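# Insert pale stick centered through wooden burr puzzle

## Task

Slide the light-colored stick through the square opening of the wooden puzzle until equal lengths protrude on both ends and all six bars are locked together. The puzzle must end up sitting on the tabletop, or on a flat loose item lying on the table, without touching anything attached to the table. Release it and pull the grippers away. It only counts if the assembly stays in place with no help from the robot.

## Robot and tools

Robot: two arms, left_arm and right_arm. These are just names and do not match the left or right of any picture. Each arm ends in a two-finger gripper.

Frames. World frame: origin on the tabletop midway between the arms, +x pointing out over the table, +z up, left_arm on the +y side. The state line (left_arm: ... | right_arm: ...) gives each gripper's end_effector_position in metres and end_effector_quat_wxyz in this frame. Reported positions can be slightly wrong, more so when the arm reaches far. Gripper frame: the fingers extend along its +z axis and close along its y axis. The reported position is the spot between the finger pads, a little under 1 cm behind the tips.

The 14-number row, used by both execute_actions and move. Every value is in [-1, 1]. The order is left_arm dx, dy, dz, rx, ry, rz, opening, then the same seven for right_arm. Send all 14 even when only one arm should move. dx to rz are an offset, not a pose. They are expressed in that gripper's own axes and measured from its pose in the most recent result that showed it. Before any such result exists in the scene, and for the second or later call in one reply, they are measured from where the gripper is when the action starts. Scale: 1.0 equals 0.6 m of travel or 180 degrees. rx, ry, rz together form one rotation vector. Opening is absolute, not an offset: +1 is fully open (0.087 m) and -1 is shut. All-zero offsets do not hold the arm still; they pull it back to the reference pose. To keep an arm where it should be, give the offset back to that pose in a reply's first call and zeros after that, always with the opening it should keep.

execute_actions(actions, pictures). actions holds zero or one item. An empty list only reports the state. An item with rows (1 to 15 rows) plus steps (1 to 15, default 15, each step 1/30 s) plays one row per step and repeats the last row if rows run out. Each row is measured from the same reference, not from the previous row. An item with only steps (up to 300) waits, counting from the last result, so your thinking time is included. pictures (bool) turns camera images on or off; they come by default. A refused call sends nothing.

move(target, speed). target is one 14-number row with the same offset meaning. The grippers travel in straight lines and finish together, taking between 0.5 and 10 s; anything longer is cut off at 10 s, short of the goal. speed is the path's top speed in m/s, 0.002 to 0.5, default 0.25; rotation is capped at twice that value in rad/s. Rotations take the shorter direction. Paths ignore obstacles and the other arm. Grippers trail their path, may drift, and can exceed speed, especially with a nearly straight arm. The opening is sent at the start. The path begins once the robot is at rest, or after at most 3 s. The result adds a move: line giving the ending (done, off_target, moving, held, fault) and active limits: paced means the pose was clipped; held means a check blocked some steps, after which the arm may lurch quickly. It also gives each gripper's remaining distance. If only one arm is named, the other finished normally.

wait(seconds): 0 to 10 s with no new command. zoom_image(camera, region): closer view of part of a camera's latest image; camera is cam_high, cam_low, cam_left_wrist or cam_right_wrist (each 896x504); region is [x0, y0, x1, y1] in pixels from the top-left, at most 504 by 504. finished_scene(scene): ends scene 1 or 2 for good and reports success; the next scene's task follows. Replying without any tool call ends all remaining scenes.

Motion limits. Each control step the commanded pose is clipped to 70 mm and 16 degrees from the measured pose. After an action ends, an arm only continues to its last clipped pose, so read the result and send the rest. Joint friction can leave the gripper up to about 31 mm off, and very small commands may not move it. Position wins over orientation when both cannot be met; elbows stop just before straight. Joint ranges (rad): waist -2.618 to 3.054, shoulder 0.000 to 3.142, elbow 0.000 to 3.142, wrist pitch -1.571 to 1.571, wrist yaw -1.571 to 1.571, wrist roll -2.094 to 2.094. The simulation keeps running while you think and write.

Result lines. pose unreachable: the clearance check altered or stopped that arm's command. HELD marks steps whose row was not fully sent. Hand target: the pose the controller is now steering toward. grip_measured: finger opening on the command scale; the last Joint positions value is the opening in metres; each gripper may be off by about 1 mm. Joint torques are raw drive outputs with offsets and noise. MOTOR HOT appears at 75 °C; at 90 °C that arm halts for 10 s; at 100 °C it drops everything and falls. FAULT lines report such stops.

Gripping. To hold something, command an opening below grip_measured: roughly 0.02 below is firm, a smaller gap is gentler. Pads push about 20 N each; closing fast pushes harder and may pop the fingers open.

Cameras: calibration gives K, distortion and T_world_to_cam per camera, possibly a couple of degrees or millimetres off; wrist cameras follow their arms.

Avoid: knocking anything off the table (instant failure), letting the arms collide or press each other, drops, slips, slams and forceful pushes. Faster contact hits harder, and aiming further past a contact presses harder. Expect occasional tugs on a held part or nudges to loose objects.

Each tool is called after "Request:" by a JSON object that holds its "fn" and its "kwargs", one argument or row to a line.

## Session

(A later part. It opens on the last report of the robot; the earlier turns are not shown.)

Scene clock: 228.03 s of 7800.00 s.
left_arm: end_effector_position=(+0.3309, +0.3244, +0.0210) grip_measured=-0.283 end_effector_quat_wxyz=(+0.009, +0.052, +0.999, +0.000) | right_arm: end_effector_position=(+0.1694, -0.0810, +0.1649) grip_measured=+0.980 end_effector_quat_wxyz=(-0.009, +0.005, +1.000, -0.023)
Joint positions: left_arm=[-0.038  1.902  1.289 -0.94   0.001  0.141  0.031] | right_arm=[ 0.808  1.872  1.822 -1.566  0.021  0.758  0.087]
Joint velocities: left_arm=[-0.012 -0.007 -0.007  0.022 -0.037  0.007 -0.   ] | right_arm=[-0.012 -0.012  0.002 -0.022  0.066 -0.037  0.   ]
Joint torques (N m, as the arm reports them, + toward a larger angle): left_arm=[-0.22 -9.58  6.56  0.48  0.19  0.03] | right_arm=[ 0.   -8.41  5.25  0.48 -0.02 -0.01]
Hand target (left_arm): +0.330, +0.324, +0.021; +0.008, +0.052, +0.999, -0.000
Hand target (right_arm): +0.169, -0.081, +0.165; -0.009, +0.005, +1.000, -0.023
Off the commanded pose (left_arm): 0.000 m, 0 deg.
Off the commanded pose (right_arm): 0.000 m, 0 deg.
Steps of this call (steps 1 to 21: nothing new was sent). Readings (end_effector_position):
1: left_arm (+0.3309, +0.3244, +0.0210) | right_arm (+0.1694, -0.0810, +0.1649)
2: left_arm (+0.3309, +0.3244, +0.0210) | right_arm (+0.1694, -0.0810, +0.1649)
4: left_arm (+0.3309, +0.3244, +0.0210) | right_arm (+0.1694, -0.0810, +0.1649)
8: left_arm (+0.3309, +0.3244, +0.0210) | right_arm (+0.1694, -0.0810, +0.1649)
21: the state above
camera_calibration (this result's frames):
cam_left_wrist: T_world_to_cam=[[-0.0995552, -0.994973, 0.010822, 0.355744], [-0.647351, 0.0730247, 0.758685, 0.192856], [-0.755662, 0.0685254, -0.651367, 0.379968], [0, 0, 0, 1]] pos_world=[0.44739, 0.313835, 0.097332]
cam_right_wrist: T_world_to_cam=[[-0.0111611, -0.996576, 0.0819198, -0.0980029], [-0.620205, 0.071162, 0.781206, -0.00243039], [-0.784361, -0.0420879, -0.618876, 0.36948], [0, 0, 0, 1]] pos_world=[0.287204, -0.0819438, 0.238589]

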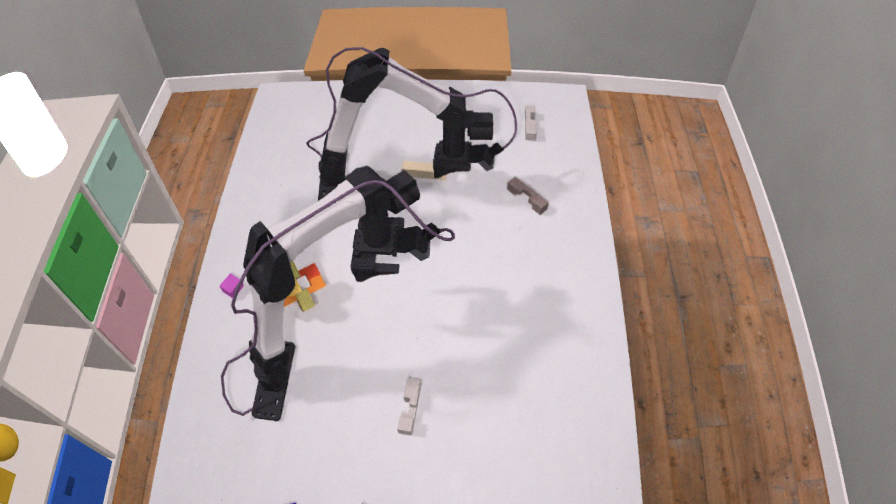

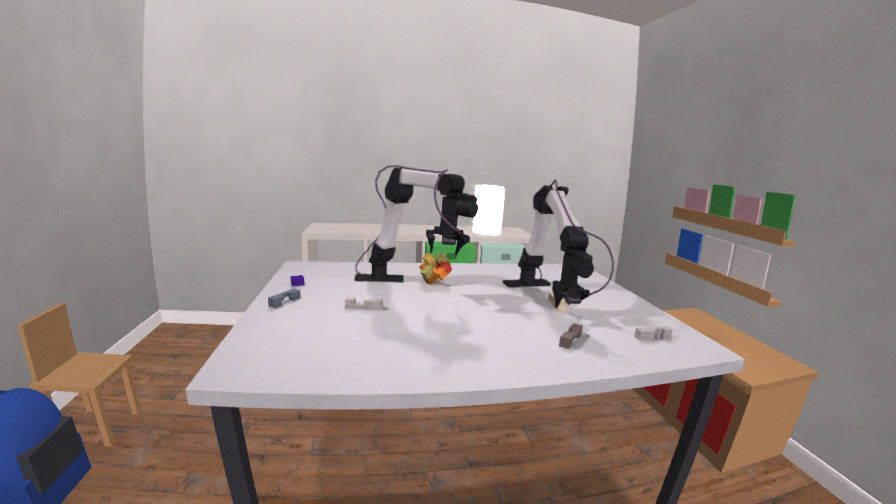

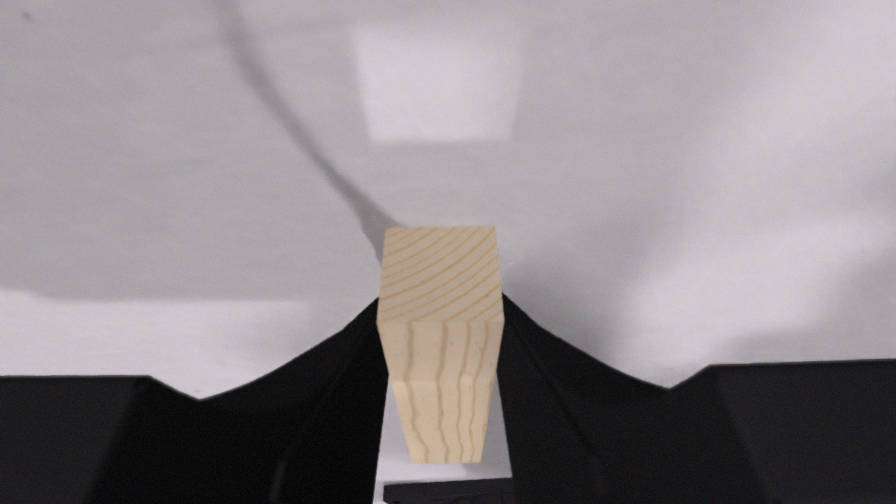

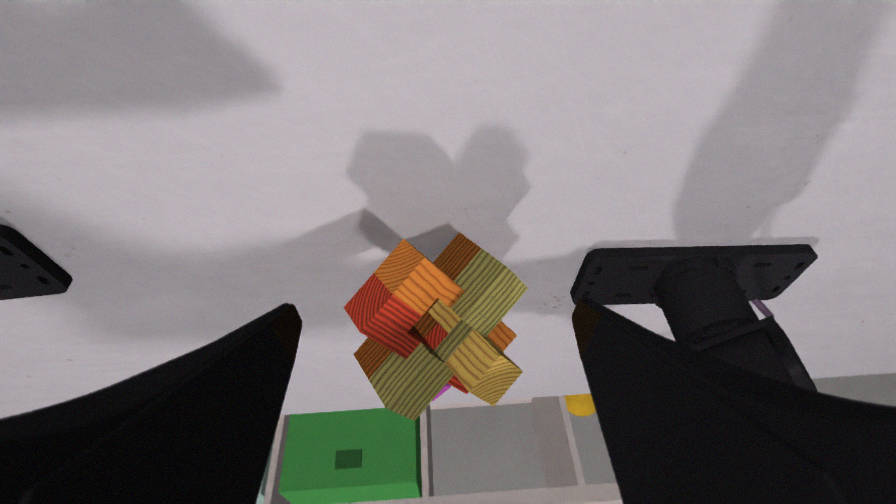

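Request:
{"fn": "move", "kwargs": {
  "target": [0,0,-0.22,0,0,0,-0.32,-0.1385,-0.1913,0.1315,-0.0323,0.0796,0.1251,1],
  "speed": 0.15
}}

Scene clock: 269.03 s of 7800.00 s.
left_arm: end_effector_position=(+0.3297, +0.3215, +0.1480) grip_measured=-0.283 end_effector_quat_wxyz=(+0.010, +0.053, +0.999, -0.005) | right_arm: end_effector_position=(+0.2461, -0.1977, +0.0953) grip_measured=+0.980 end_effector_quat_wxyz=(-0.135, +0.206, +0.969, +0.030)
Joint positions: left_arm=[-0.041  1.834  1.712 -1.43   0.013  0.141  0.031] | right_arm=[ 0.258  2.027  1.684 -1.455 -0.16   0.597  0.087]
Joint velocities: left_arm=[ 0.012 -0.002 -0.002 -0.007 -0.022 -0.022 -0.001] | right_arm=[-0.002  0.012 -0.002  0.037  0.007 -0.051  0.   ]
Joint torques (N m, as the arm reports them, + toward a larger angle): left_arm=[-0.28 -9.03  8.97  0.3   0.13  0.01] | right_arm=[-0.2  -8.94  5.81  0.26 -0.15 -0.04]
Hand target (left_arm): +0.329, +0.323, +0.153; +0.009, +0.052, +0.999, -0.000
Hand target (right_arm): +0.251, -0.197, +0.093; -0.130, +0.203, +0.970, +0.035
Off the commanded pose (left_arm): 0.006 m, 1 deg.
Off the commanded pose (right_arm): 0.007 m, 1 deg.
After step 90, 35.83 s passed at rest.
move: done; limits=paced
camera_calibration (this result's frames):
cam_left_wrist: T_world_to_cam=[[-0.102826, -0.994467, 0.0215157, 0.350692], [-0.648844, 0.0834531, 0.756332, 0.0934729], [-0.753942, 0.0638106, -0.653835, 0.463318], [0, 0, 0, 1]] pos_world=[0.446024, 0.311387, 0.224691]
cam_right_wrist: T_world_to_cam=[[-0.39921, -0.916265, 0.0330048, -0.0917704], [-0.354642, 0.18751, 0.916007, 0.0526182], [-0.845494, 0.353974, -0.399802, 0.45412], [0, 0, 0, 1]] pos_world=[0.365981, -0.254699, 0.136388]

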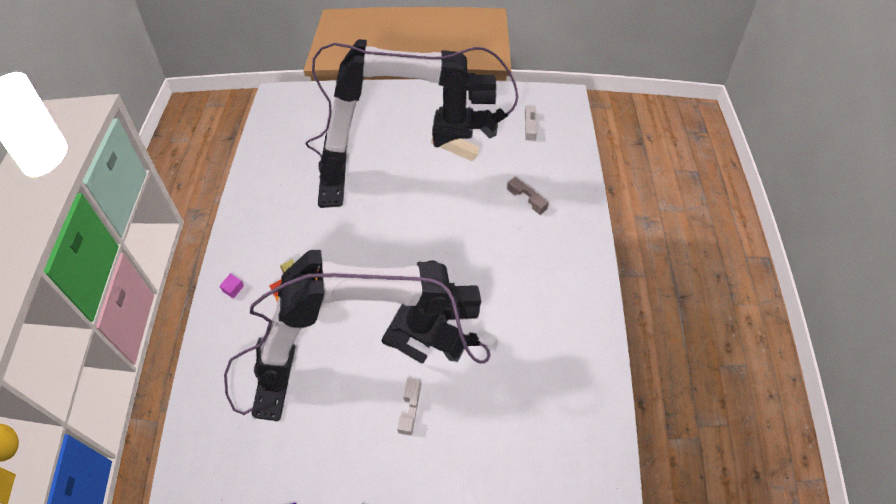

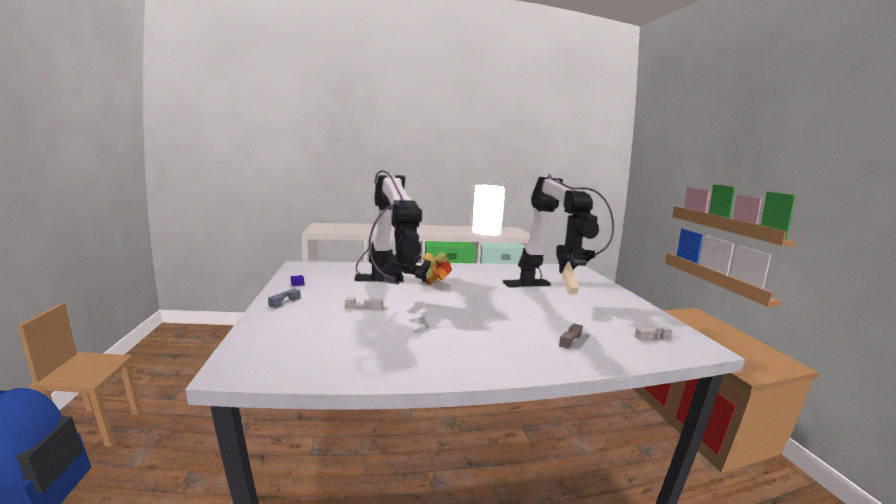

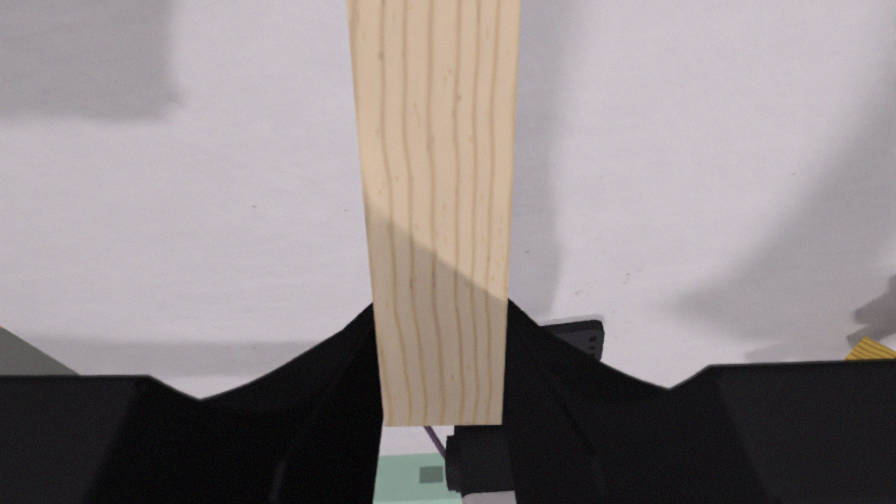

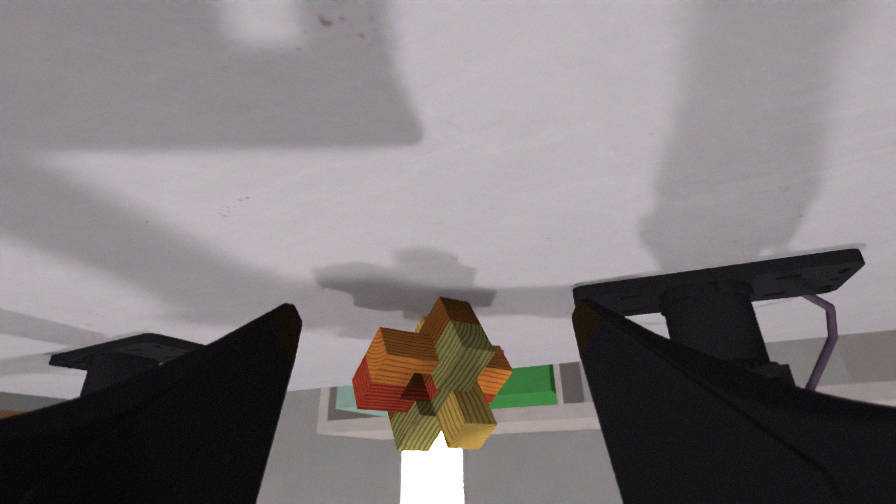

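Request:
{"fn": "move", "kwargs": {
  "target": [0,0,0.223,0,0,0,-0.31,0,0,0,0,0,0,1],
  "speed": 0.07
}}

Scene clock: 316.13 s of 7800.00 s.
left_arm: end_effector_position=(+0.3342, +0.3217, +0.0237) grip_measured=-0.283 end_effector_quat_wxyz=(+0.017, +0.053, +0.998, -0.005) | right_arm: end_effector_position=(+0.2460, -0.1976, +0.0953) grip_measured=+0.980 end_effector_quat_wxyz=(-0.135, +0.206, +0.969, +0.030)
Joint positions: left_arm=[-0.041  1.895  1.293 -0.936  0.013  0.141  0.031] | right_arm=[ 0.258  2.027  1.684 -1.455 -0.16   0.597  0.087]
Joint velocities: left_arm=[-0.017  0.017  0.002 -0.022 -0.007  0.022 -0.   ] | right_arm=[-0.007  0.012 -0.007 -0.007 -0.095 -0.022 -0.001]
Joint torques (N m, as the arm reports them, + toward a larger angle): left_arm=[-0.43 -8.34  5.31  0.78  0.24 -0.03] | right_arm=[ 0.   -9.53  5.36  0.07 -0.1   0.09]
Hand target (left_arm): +0.331, +0.321, +0.014; +0.010, +0.053, +0.999, -0.005
Hand target (right_arm): +0.246, -0.198, +0.095; -0.135, +0.206, +0.969, +0.029
Off the commanded pose (left_arm): 0.010 m, 1 deg.
Off the commanded pose (right_arm): 0.000 m, 0 deg.
After step 100, 41.13 s passed at rest.
move: done
camera_calibration (this result's frames):
cam_left_wrist: T_world_to_cam=[[-0.103109, -0.994476, 0.0196298, 0.354114], [-0.659163, 0.0830958, 0.747395, 0.194086], [-0.744898, 0.0641238, -0.66409, 0.382508], [0, 0, 0, 1]] pos_world=[0.449376, 0.311503, 0.102009]
cam_right_wrist: T_world_to_cam=[[-0.399286, -0.916243, 0.0326998, -0.0916633], [-0.35456, 0.187207, 0.916101, 0.0524965], [-0.845493, 0.354192, -0.399612, 0.454122], [0, 0, 0, 1]] pos_world=[0.36597, -0.25466, 0.136378]

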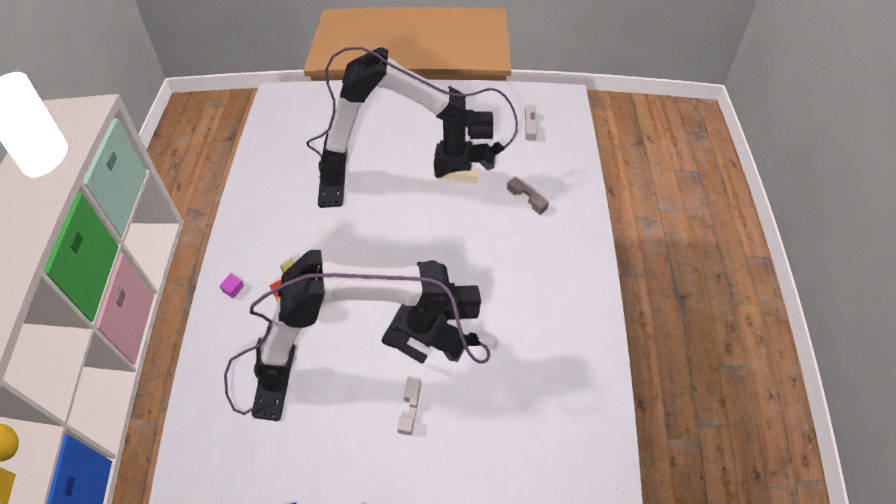

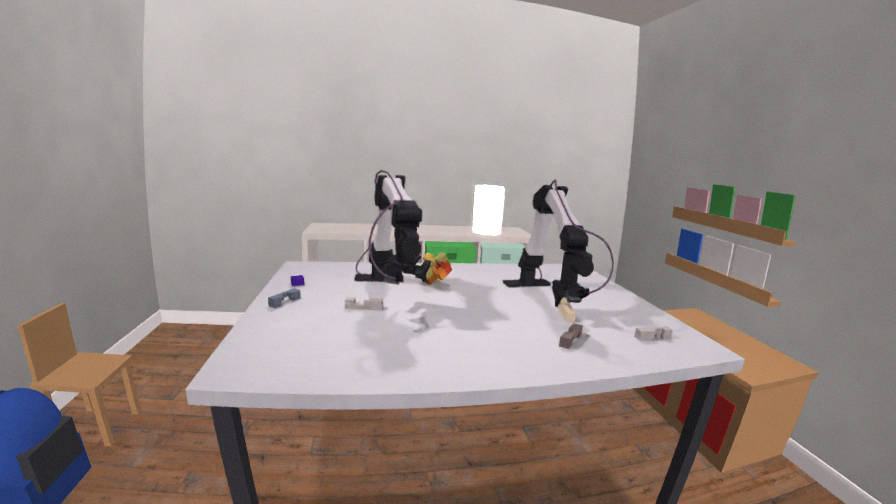

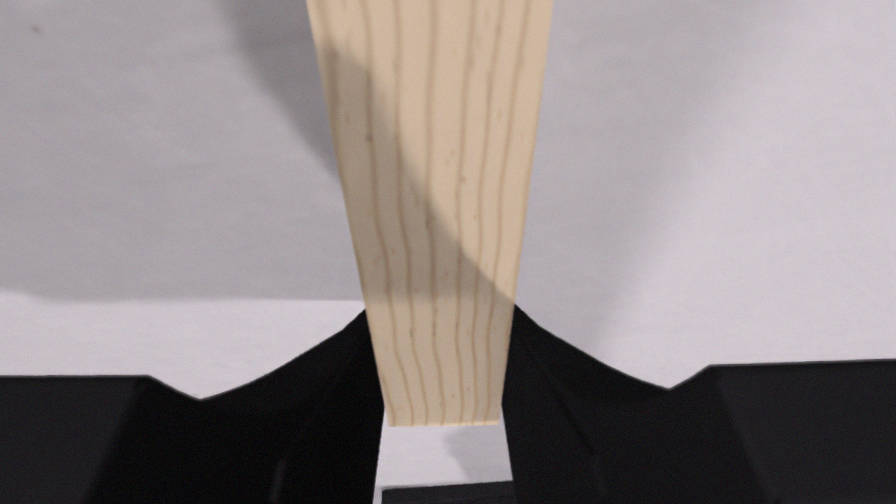

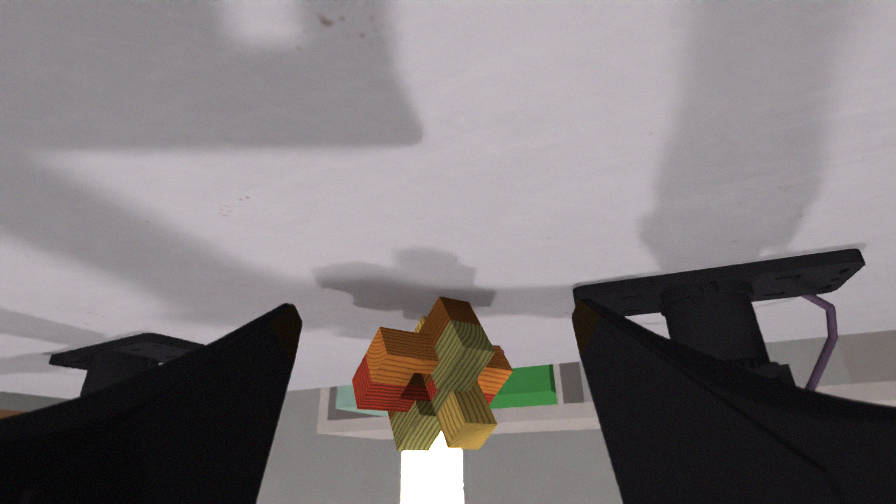

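Request:
{"fn": "move", "kwargs": {
  "target": [0,0,0.027,0,0.005,0,-0.31,0,0,0,0,0,0,1],
  "speed": 0.03
}}

Scene clock: 329.50 s of 7800.00 s.
left_arm: end_effector_position=(+0.3357, +0.3217, +0.0180) grip_measured=-0.283 end_effector_quat_wxyz=(+0.014, +0.053, +0.998, -0.005) | right_arm: end_effector_position=(+0.2460, -0.1976, +0.0953) grip_measured=+0.980 end_effector_quat_wxyz=(-0.135, +0.206, +0.969, +0.030)
Joint positions: left_arm=[-0.041  1.913  1.293 -0.923  0.013  0.141  0.031] | right_arm=[ 0.258  2.027  1.684 -1.455 -0.16   0.597  0.087]
Joint velocities: left_arm=[-0.007 -0.002 -0.012  0.022 -0.022 -0.022  0.   ] | right_arm=[ 0.007 -0.017 -0.002 -0.007 -0.007  0.051 -0.001]
Joint torques (N m, as the arm reports them, + toward a larger angle): left_arm=[-0.43 -8.14  5.66  0.78  0.14  0.01] | right_arm=[-0.2  -9.46  5.02  0.07 -0.11  0.03]
Hand target (left_arm): +0.334, +0.322, +0.008; +0.009, +0.053, +0.999, -0.004
Hand target (right_arm): +0.246, -0.198, +0.095; -0.135, +0.206, +0.969, +0.030
Off the commanded pose (left_arm): 0.011 m, 1 deg.
Off the commanded pose (right_arm): 0.000 m, 0 deg.
After step 90, 9.57 s passed at rest.
move: off_target (left_arm)
camera_calibration (this result's frames):
cam_left_wrist: T_world_to_cam=[[-0.103002, -0.994473, 0.0203637, 0.35439], [-0.655165, 0.0832342, 0.750887, 0.197922], [-0.748432, 0.0640014, -0.660117, 0.381027], [0, 0, 0, 1]] pos_world=[0.451347, 0.311571, 0.0956888]
cam_right_wrist: T_world_to_cam=[[-0.399286, -0.916243, 0.0326998, -0.0916633], [-0.35456, 0.187207, 0.916101, 0.0524965], [-0.845493, 0.354192, -0.399612, 0.454122], [0, 0, 0, 1]] pos_world=[0.36597, -0.25466, 0.136378]

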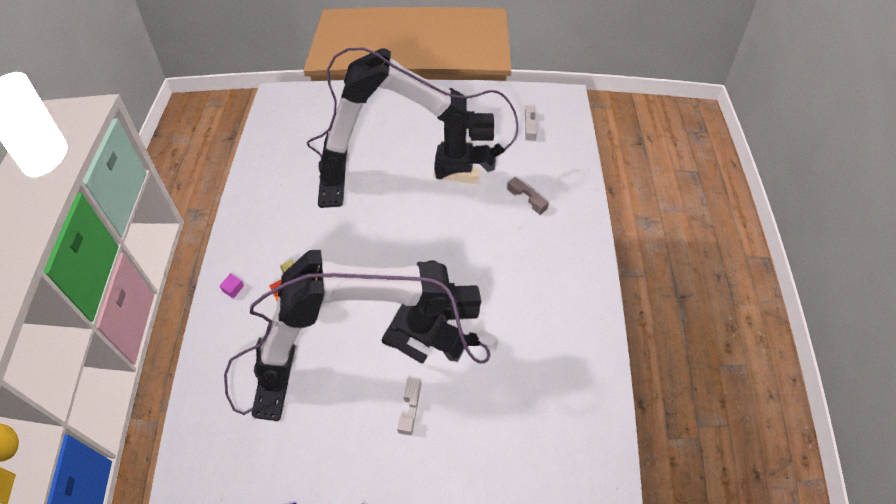

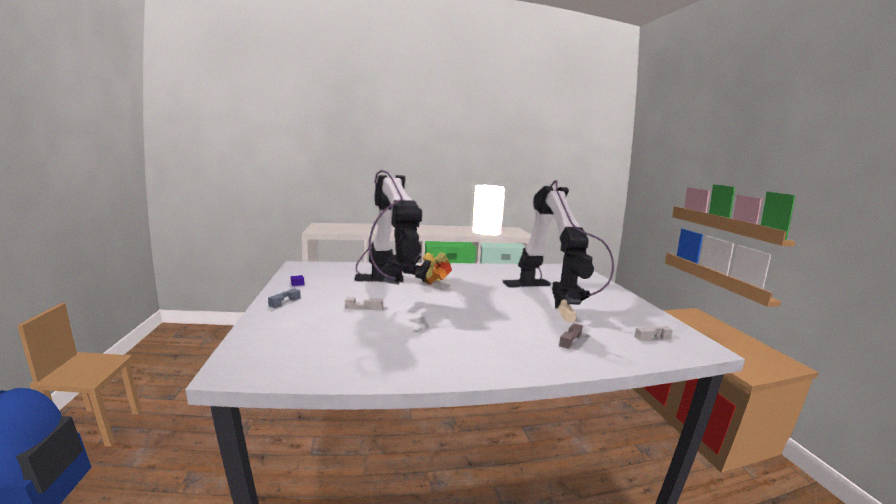

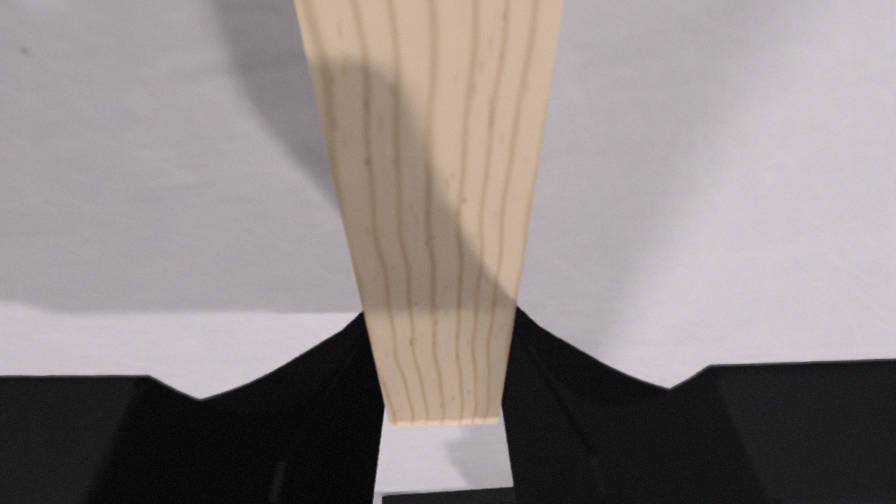

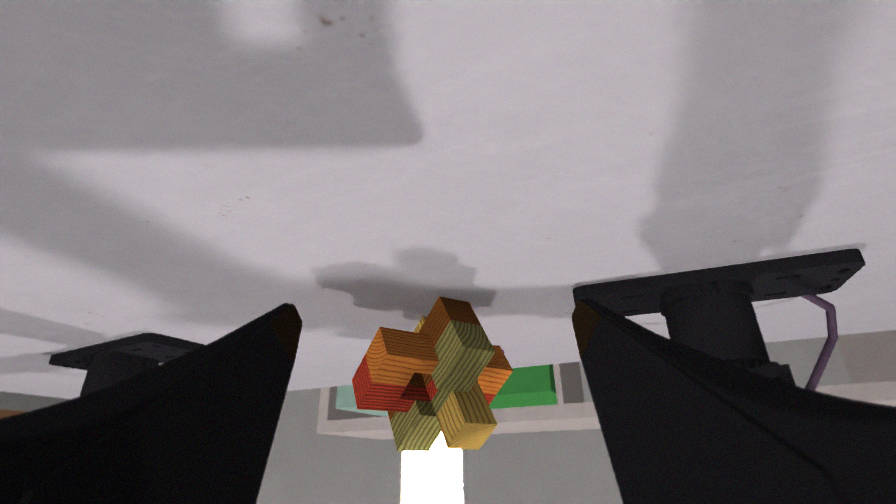

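Request:
{"fn": "execute_actions", "kwargs": {
  "actions": [
    {"rows": [[0,0,0,0,0,0,-0.295,0,0,0,0,0,0,1],[0,0,0,0,0,0,-0.29,0,0,0,0,0,0,1],[0,0,0,0,0,0,-0.287,0,0,0,0,0,0,1],[0,0,0,0,0,0,-0.284,0,0,0,0,0,0,1],[0,0,0,0,0,0,-0.281,0,0,0,0,0,0,1],[0,0,0,0,0,0,-0.278,0,0,0,0,0,0,1],[0,0,0,0,0,0,-0.275,0,0,0,0,0,0,1],[0,0,0,0,0,0,-0.27,0,0,0,0,0,0,1],[0,0,0,0,0,0,-0.26,0,0,0,0,0,0,1],[0,0,0,0,0,0,-0.24,0,0,0,0,0,0,1],[0,0,0,0,0,0,-0.2,0,0,0,0,0,0,1],[0,0,0,0,0,0,-0.1,0,0,0,0,0,0,1],[0,0,0,0,0,0,0.0,0,0,0,0,0,0,1],[0,0,0,0,0,0,0.1,0,0,0,0,0,0,1],[0,0,0,0,0,0,0.2,0,0,0,0,0,0,1]], "steps": 15}
  ],
  "pictures": false
}}

Request:
{"fn": "move", "kwargs": {
  "target": [-0.097,0,-0.002,0,0.009,0,0.2,0,0,0,0,0,0,1],
  "speed": 0.06
}}

Scene clock: 335.97 s of 7800.00 s.
left_arm: end_effector_position=(+0.3364, +0.3217, +0.0179) grip_measured=+0.153 end_effector_quat_wxyz=(+0.016, +0.053, +0.998, -0.005) | right_arm: end_effector_position=(+0.2460, -0.1976, +0.0953) grip_measured=+0.980 end_effector_quat_wxyz=(-0.135, +0.206, +0.969, +0.030)
Joint positions: left_arm=[-0.041  1.913  1.293 -0.921  0.013  0.141  0.05 ] | right_arm=[ 0.258  2.027  1.684 -1.455 -0.16   0.597  0.087]
Joint velocities: left_arm=[-0.007 -0.002 -0.007  0.037  0.066 -0.022  0.082] | right_arm=[-0.017  0.007  0.002  0.007  0.007  0.007 -0.   ]
Joint torques (N m, as the arm reports them, + toward a larger angle): left_arm=[-0.18 -9.65  6.86  0.51  0.2  -0.01] | right_arm=[ 0.02 -9.65  5.19  0.08 -0.07  0.06]
Hand target (left_arm): +0.336, +0.322, +0.018; +0.014, +0.053, +0.998, -0.005
Hand target (right_arm): +0.246, -0.198, +0.095; -0.135, +0.206, +0.969, +0.030
Off the commanded pose (left_arm): 0.001 m, 0 deg.
Off the commanded pose (right_arm): 0.000 m, 0 deg.
Steps of this call (steps 1 to 90: nothing new was sent; then 2.97 s passed at rest; steps 91 to 105: all 15 steps of this action). Readings (end_effector_position):
91: left_arm (+0.3364, +0.3217, +0.0179) | right_arm (+0.2460, -0.1976, +0.0953)
92: left_arm (+0.3364, +0.3217, +0.0179) | right_arm (+0.2460, -0.1976, +0.0953)
94: left_arm (+0.3364, +0.3217, +0.0179) | right_arm (+0.2460, -0.1976, +0.0953)
98: left_arm (+0.3364, +0.3217, +0.0179) | right_arm (+0.2460, -0.1976, +0.0953)
105: the state above

Scene clock: 337.70 s of 7800.00 s.
left_arm: end_effector_position=(+0.3942, +0.3177, +0.0210) grip_measured=+0.200 end_effector_quat_wxyz=(+0.010, +0.054, +0.998, -0.006) | right_arm: end_effector_position=(+0.2460, -0.1976, +0.0953) grip_measured=+0.980 end_effector_quat_wxyz=(-0.135, +0.206, +0.969, +0.030)
Joint positions: left_arm=[-0.056  2.13   1.624 -1.047  0.013  0.127  0.052] | right_arm=[ 0.258  2.027  1.684 -1.455 -0.16   0.597  0.087]
Joint velocities: left_arm=[ 0.007  0.002 -0.007 -0.007  0.007  0.022  0.001] | right_arm=[ 0.002 -0.012 -0.002 -0.007  0.022 -0.007  0.   ]
Joint torques (N m, as the arm reports them, + toward a larger angle): left_arm=[ -1.12 -10.88   8.78   0.32   0.22  -0.04] | right_arm=[-0.07 -9.73  5.26  0.09 -0.11  0.03]
Hand target (left_arm): +0.394, +0.315, +0.021; +0.002, +0.053, +0.999, -0.004
Hand target (right_arm): +0.246, -0.198, +0.095; -0.135, +0.206, +0.969, +0.030
Off the commanded pose (left_arm): 0.002 m, 1 deg.
Off the commanded pose (right_arm): 0.000 m, 0 deg.
move: done
camera_calibration (this result's frames):
cam_left_wrist: T_world_to_cam=[[-0.103585, -0.994382, 0.0218041, 0.356527], [-0.648651, 0.0841565, 0.756419, 0.231386], [-0.754004, 0.0642104, -0.653724, 0.428985], [0, 0, 0, 1]] pos_world=[0.510476, 0.307506, 0.0976401]
cam_right_wrist: T_world_to_cam=[[-0.399286, -0.916243, 0.0326998, -0.0916633], [-0.35456, 0.187207, 0.916101, 0.0524965], [-0.845493, 0.354192, -0.399612, 0.454122], [0, 0, 0, 1]] pos_world=[0.36597, -0.25466, 0.136378]

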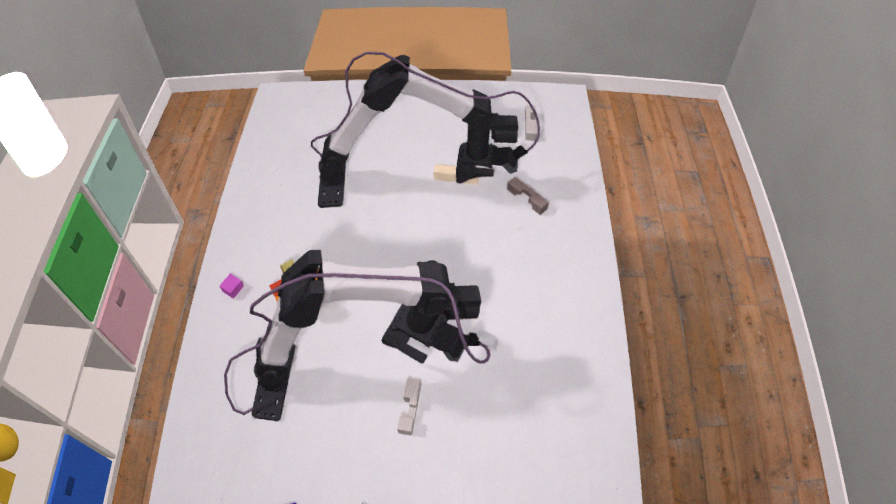

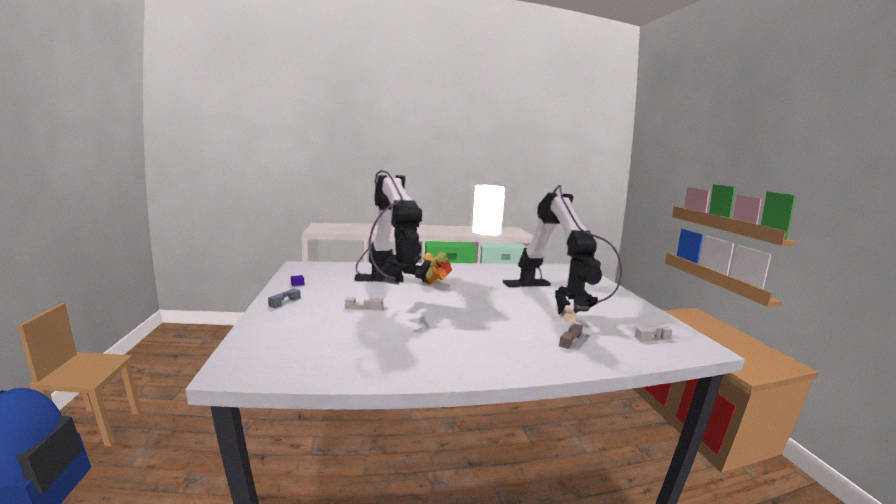

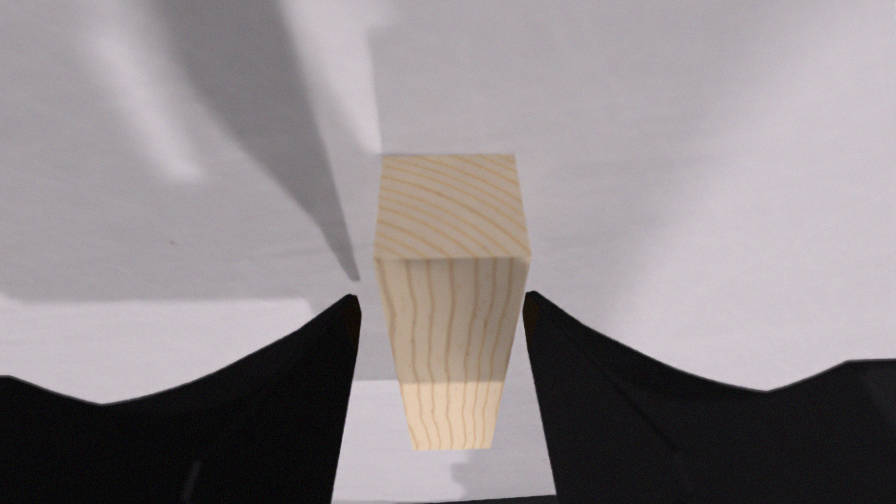

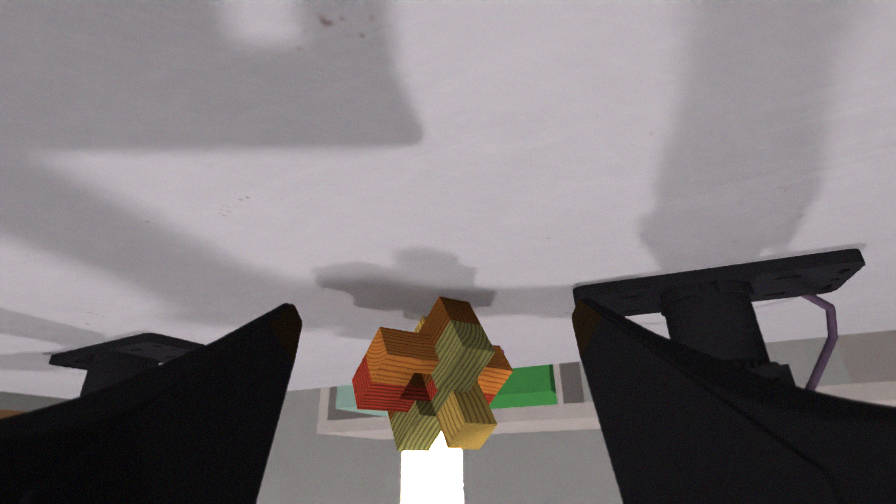

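Request:
{"fn": "execute_actions", "kwargs": {
  "actions": [
    {"rows": [[0,0,0,0,0,0,0.12,0,0,0,0,0,0,1],[0,0,0,0,0,0,0.04,0,0,0,0,0,0,1],[0,0,0,0,0,0,-0.04,0,0,0,0,0,0,1],[0,0,0,0,0,0,-0.1,0,0,0,0,0,0,1],[0,0,0,0,0,0,-0.15,0,0,0,0,0,0,1],[0,0,0,0,0,0,-0.19,0,0,0,0,0,0,1],[0,0,0,0,0,0,-0.22,0,0,0,0,0,0,1],[0,0,0,0,0,0,-0.24,0,0,0,0,0,0,1],[0,0,0,0,0,0,-0.26,0,0,0,0,0,0,1],[0,0,0,0,0,0,-0.27,0,0,0,0,0,0,1],[0,0,0,0,0,0,-0.28,0,0,0,0,0,0,1],[0,0,0,0,0,0,-0.29,0,0,0,0,0,0,1],[0,0,0,0,0,0,-0.30,0,0,0,0,0,0,1],[0,0,0,0,0,0,-0.31,0,0,0,0,0,0,1],[0,0,0,0,0,0,-0.33,0,0,0,0,0,0,1]], "steps": 15}
  ],
  "pictures": false
}}

Request:
{"fn": "move", "kwargs": {
  "target": [0.05,0,-0.18,0,0,0,-0.33,0,0,0,0,0,0,1],
  "speed": 0.1
}}

Scene clock: 344.90 s of 7800.00 s.
left_arm: end_effector_position=(+0.3938, +0.3177, +0.0210) grip_measured=-0.282 end_effector_quat_wxyz=(+0.009, +0.054, +0.999, -0.006) | right_arm: end_effector_position=(+0.2460, -0.1976, +0.0953) grip_measured=+0.980 end_effector_quat_wxyz=(-0.135, +0.206, +0.969, +0.030)
Joint positions: left_arm=[-0.056  2.13   1.624 -1.048  0.013  0.127  0.031] | right_arm=[ 0.258  2.027  1.684 -1.455 -0.16   0.597  0.087]
Joint velocities: left_arm=[ 0.002 -0.007 -0.022  0.022  0.051 -0.037 -0.001] | right_arm=[ 0.002 -0.002  0.012 -0.051  0.051 -0.007 -0.001]
Joint torques (N m, as the arm reports them, + toward a larger angle): left_arm=[ -0.24 -11.86   7.03   0.55   0.2   -0.02] | right_arm=[-0.05 -9.58  5.15  0.08 -0.1   0.02]
Hand target (left_arm): +0.394, +0.318, +0.021; +0.010, +0.054, +0.998, -0.006
Hand target (right_arm): +0.246, -0.198, +0.095; -0.135, +0.206, +0.969, +0.030
Off the commanded pose (left_arm): 0.000 m, 0 deg.
Off the commanded pose (right_arm): 0.000 m, 0 deg.
Steps of this call (steps 1 to 90: nothing new was sent; then 3.70 s passed at rest; steps 91 to 105: all 15 steps of this action). Readings (end_effector_position):
91: left_arm (+0.3938, +0.3177, +0.0210) | right_arm (+0.2460, -0.1976, +0.0953)
92: left_arm (+0.3938, +0.3177, +0.0210) | right_arm (+0.2460, -0.1976, +0.0953)
94: left_arm (+0.3938, +0.3177, +0.0210) | right_arm (+0.2460, -0.1976, +0.0953)
98: left_arm (+0.3938, +0.3177, +0.0210) | right_arm (+0.2460, -0.1976, +0.0953)
105: the state above

Scene clock: 346.80 s of 7800.00 s.
left_arm: end_effector_position=(+0.3645, +0.3172, +0.1188) grip_measured=-0.282 end_effector_quat_wxyz=(+0.006, +0.055, +0.998, -0.006) | right_arm: end_effector_position=(+0.2460, -0.1976, +0.0953) grip_measured=+0.980 end_effector_quat_wxyz=(-0.135, +0.206, +0.969, +0.030)
Joint positions: left_arm=[-0.056  1.975  1.784 -1.369  0.013  0.129  0.031] | right_arm=[ 0.258  2.027  1.684 -1.455 -0.16   0.597  0.087]
Joint velocities: left_arm=[-0.017 -0.017 -0.002  0.037  0.022 -0.051  0.   ] | right_arm=[ 0.027  0.007  0.002  0.037 -0.051 -0.007 -0.   ]
Joint torques (N m, as the arm reports them, + toward a larger angle): left_arm=[  1.05 -11.85   8.92   0.12   0.23   0.13] | right_arm=[-0.2  -9.6   5.03  0.02 -0.11  0.07]
Hand target (left_arm): +0.362, +0.321, +0.128; +0.009, +0.054, +0.999, -0.005
Hand target (right_arm): +0.246, -0.198, +0.095; -0.135, +0.206, +0.969, +0.030
Off the commanded pose (left_arm): 0.011 m, 0 deg.
Off the commanded pose (right_arm): 0.000 m, 0 deg.
move: off_target (left_arm)
camera_calibration (this result's frames):
cam_left_wrist: T_world_to_cam=[[-0.105683, -0.994139, 0.0227618, 0.351404], [-0.642399, 0.0857273, 0.76156, 0.134796], [-0.759048, 0.0658615, -0.647694, 0.471168], [0, 0, 0, 1]] pos_world=[0.481369, 0.306757, 0.194519]
cam_right_wrist: T_world_to_cam=[[-0.399286, -0.916243, 0.0326998, -0.0916633], [-0.35456, 0.187207, 0.916101, 0.0524965], [-0.845493, 0.354192, -0.399612, 0.454122], [0, 0, 0, 1]] pos_world=[0.36597, -0.25466, 0.136378]

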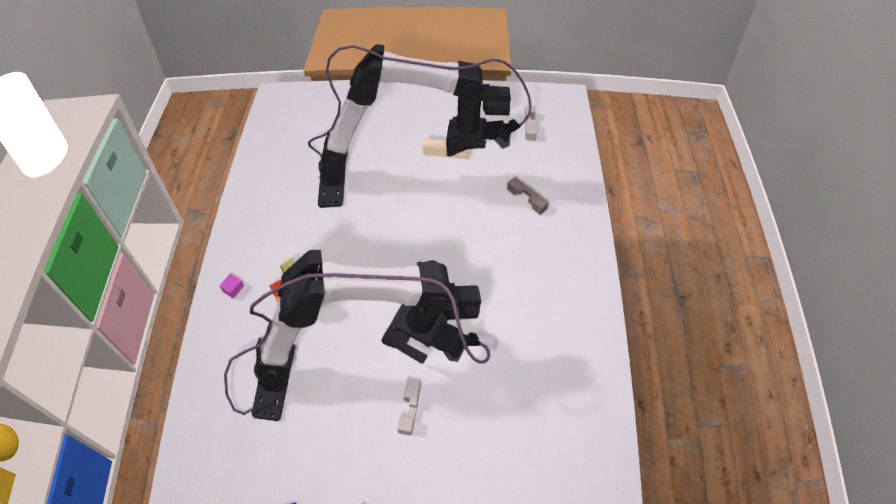

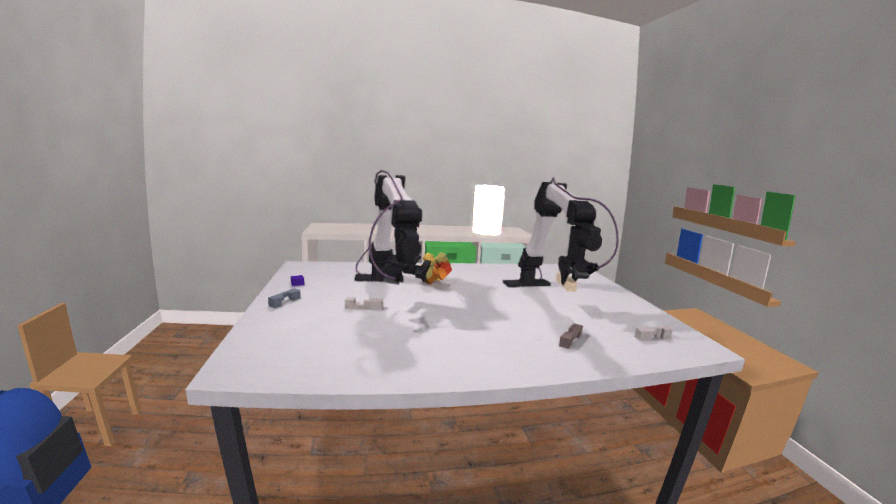

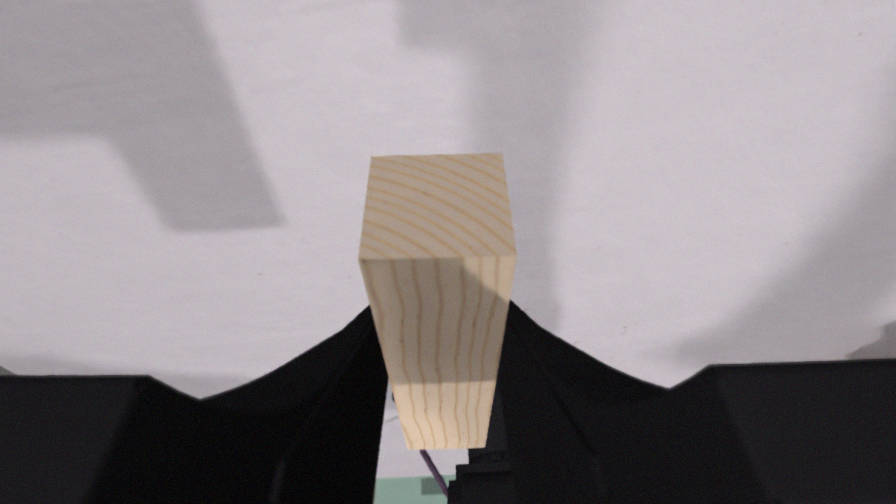

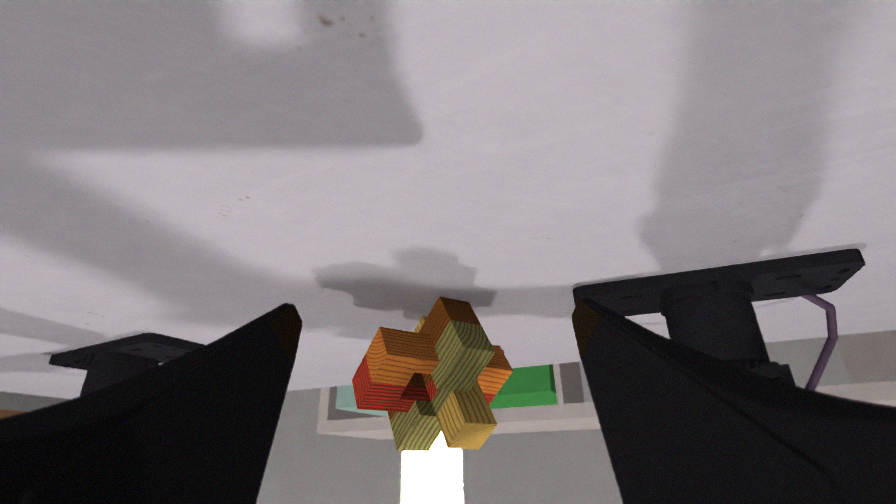

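Request:
{"fn": "move", "kwargs": {
  "target": [0.3483,-0.5392,-0.1837,0.1364,-0.2862,0.2584,-0.33,0,0,0,0,0,0,1],
  "speed": 0.2
}}

Scene clock: 385.30 s of 7800.00 s.
left_arm: end_effector_position=(+0.1166, +0.0278, +0.2331) grip_measured=-0.282 end_effector_quat_wxyz=(+0.399, +0.425, +0.778, -0.234) | right_arm: end_effector_position=(+0.2460, -0.1976, +0.0953) grip_measured=+0.980 end_effector_quat_wxyz=(-0.135, +0.206, +0.969, +0.030)
Joint positions: left_arm=[-1.487  1.004  1.068 -0.708 -0.309 -0.254  0.031] | right_arm=[ 0.258  2.027  1.684 -1.455 -0.16   0.597  0.087]
Joint velocities: left_arm=[ 0.007  0.002 -0.012  0.095 -0.007 -0.022  0.   ] | right_arm=[-0.017 -0.012 -0.007 -0.081  0.022 -0.037 -0.   ]
Joint torques (N m, as the arm reports them, + toward a larger angle): left_arm=[-0.89 -1.9   6.89  2.47 -0.15 -0.1 ] | right_arm=[-0.1  -9.46  5.36  0.06 -0.11  0.02]
Hand target (left_arm): +0.117, +0.023, +0.231; +0.405, +0.420, +0.777, -0.237
Hand target (right_arm): +0.246, -0.198, +0.095; -0.135, +0.206, +0.969, +0.030
Off the commanded pose (left_arm): 0.009 m, 2 deg.
Off the commanded pose (right_arm): 0.000 m, 0 deg.
After step 90, 31.73 s passed at rest.
move: done
camera_calibration (this result's frames):
cam_left_wrist: T_world_to_cam=[[-0.852376, -0.521804, 0.034297, 0.106102], [-0.522719, 0.848336, -0.0842094, 0.0752637], [0.0148454, -0.0897058, -0.995858, 0.371347], [0, 0, 0, 1]] pos_world=[0.124268, 0.0248274, 0.372508]
cam_right_wrist: T_world_to_cam=[[-0.399286, -0.916243, 0.0326998, -0.0916633], [-0.35456, 0.187207, 0.916101, 0.0524965], [-0.845493, 0.354192, -0.399612, 0.454122], [0, 0, 0, 1]] pos_world=[0.36597, -0.25466, 0.136378]

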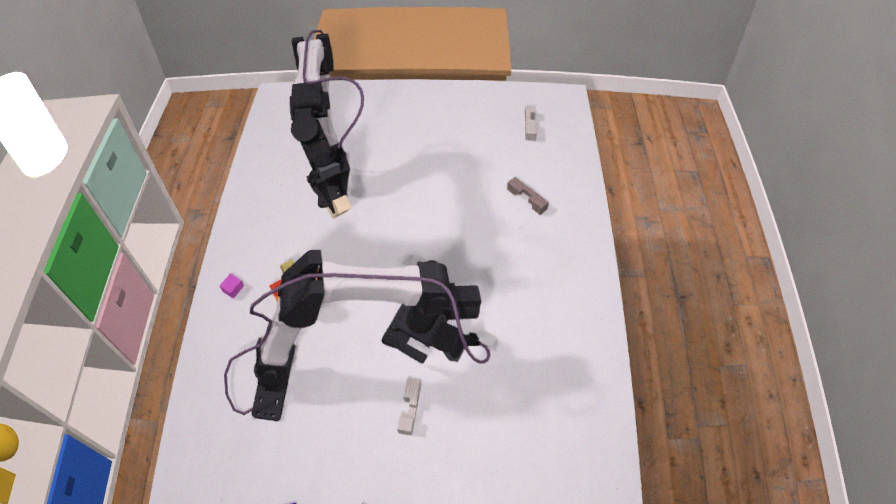

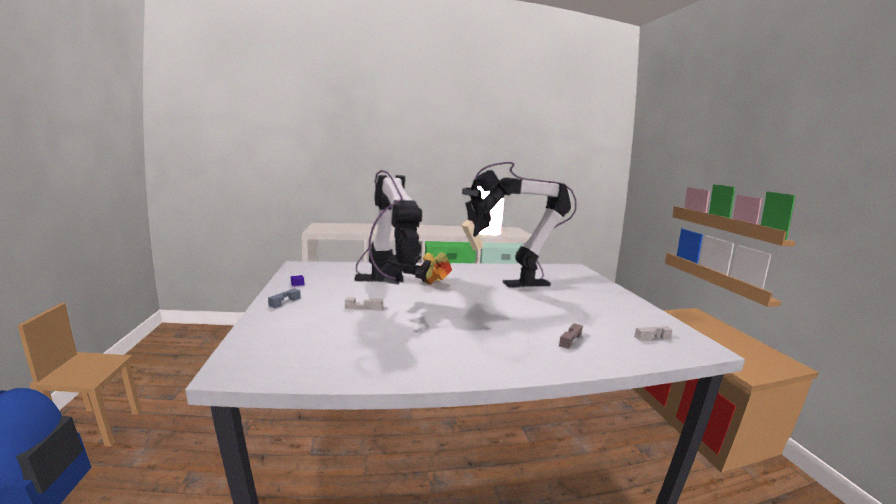

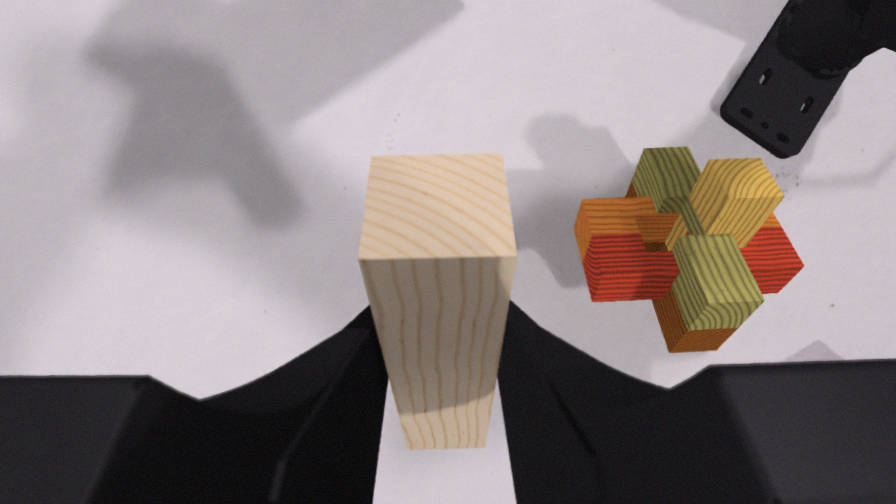

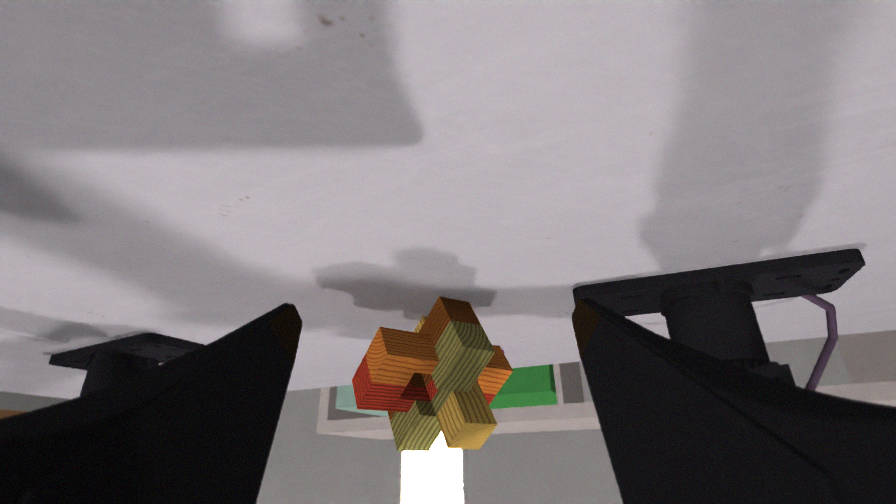

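Good view of the puzzle from the left wrist. Let me zoom to get its pose in the left arm's frame.

Request:
{"fn": "zoom_image", "kwargs": {
  "camera": "cam_left_wrist",
  "region": [560, 130, 820, 370]
}}

Region (560, 130, 820, 370) of cam_left_wrist's 896x504 image, scaled by 1.938, with more detail than that image has; it fills the top 465 rows of this view, and the rest is white.

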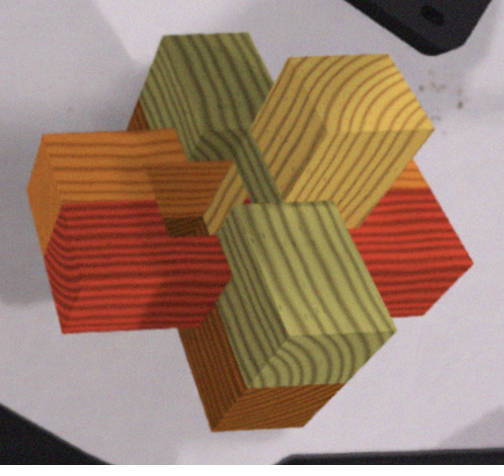

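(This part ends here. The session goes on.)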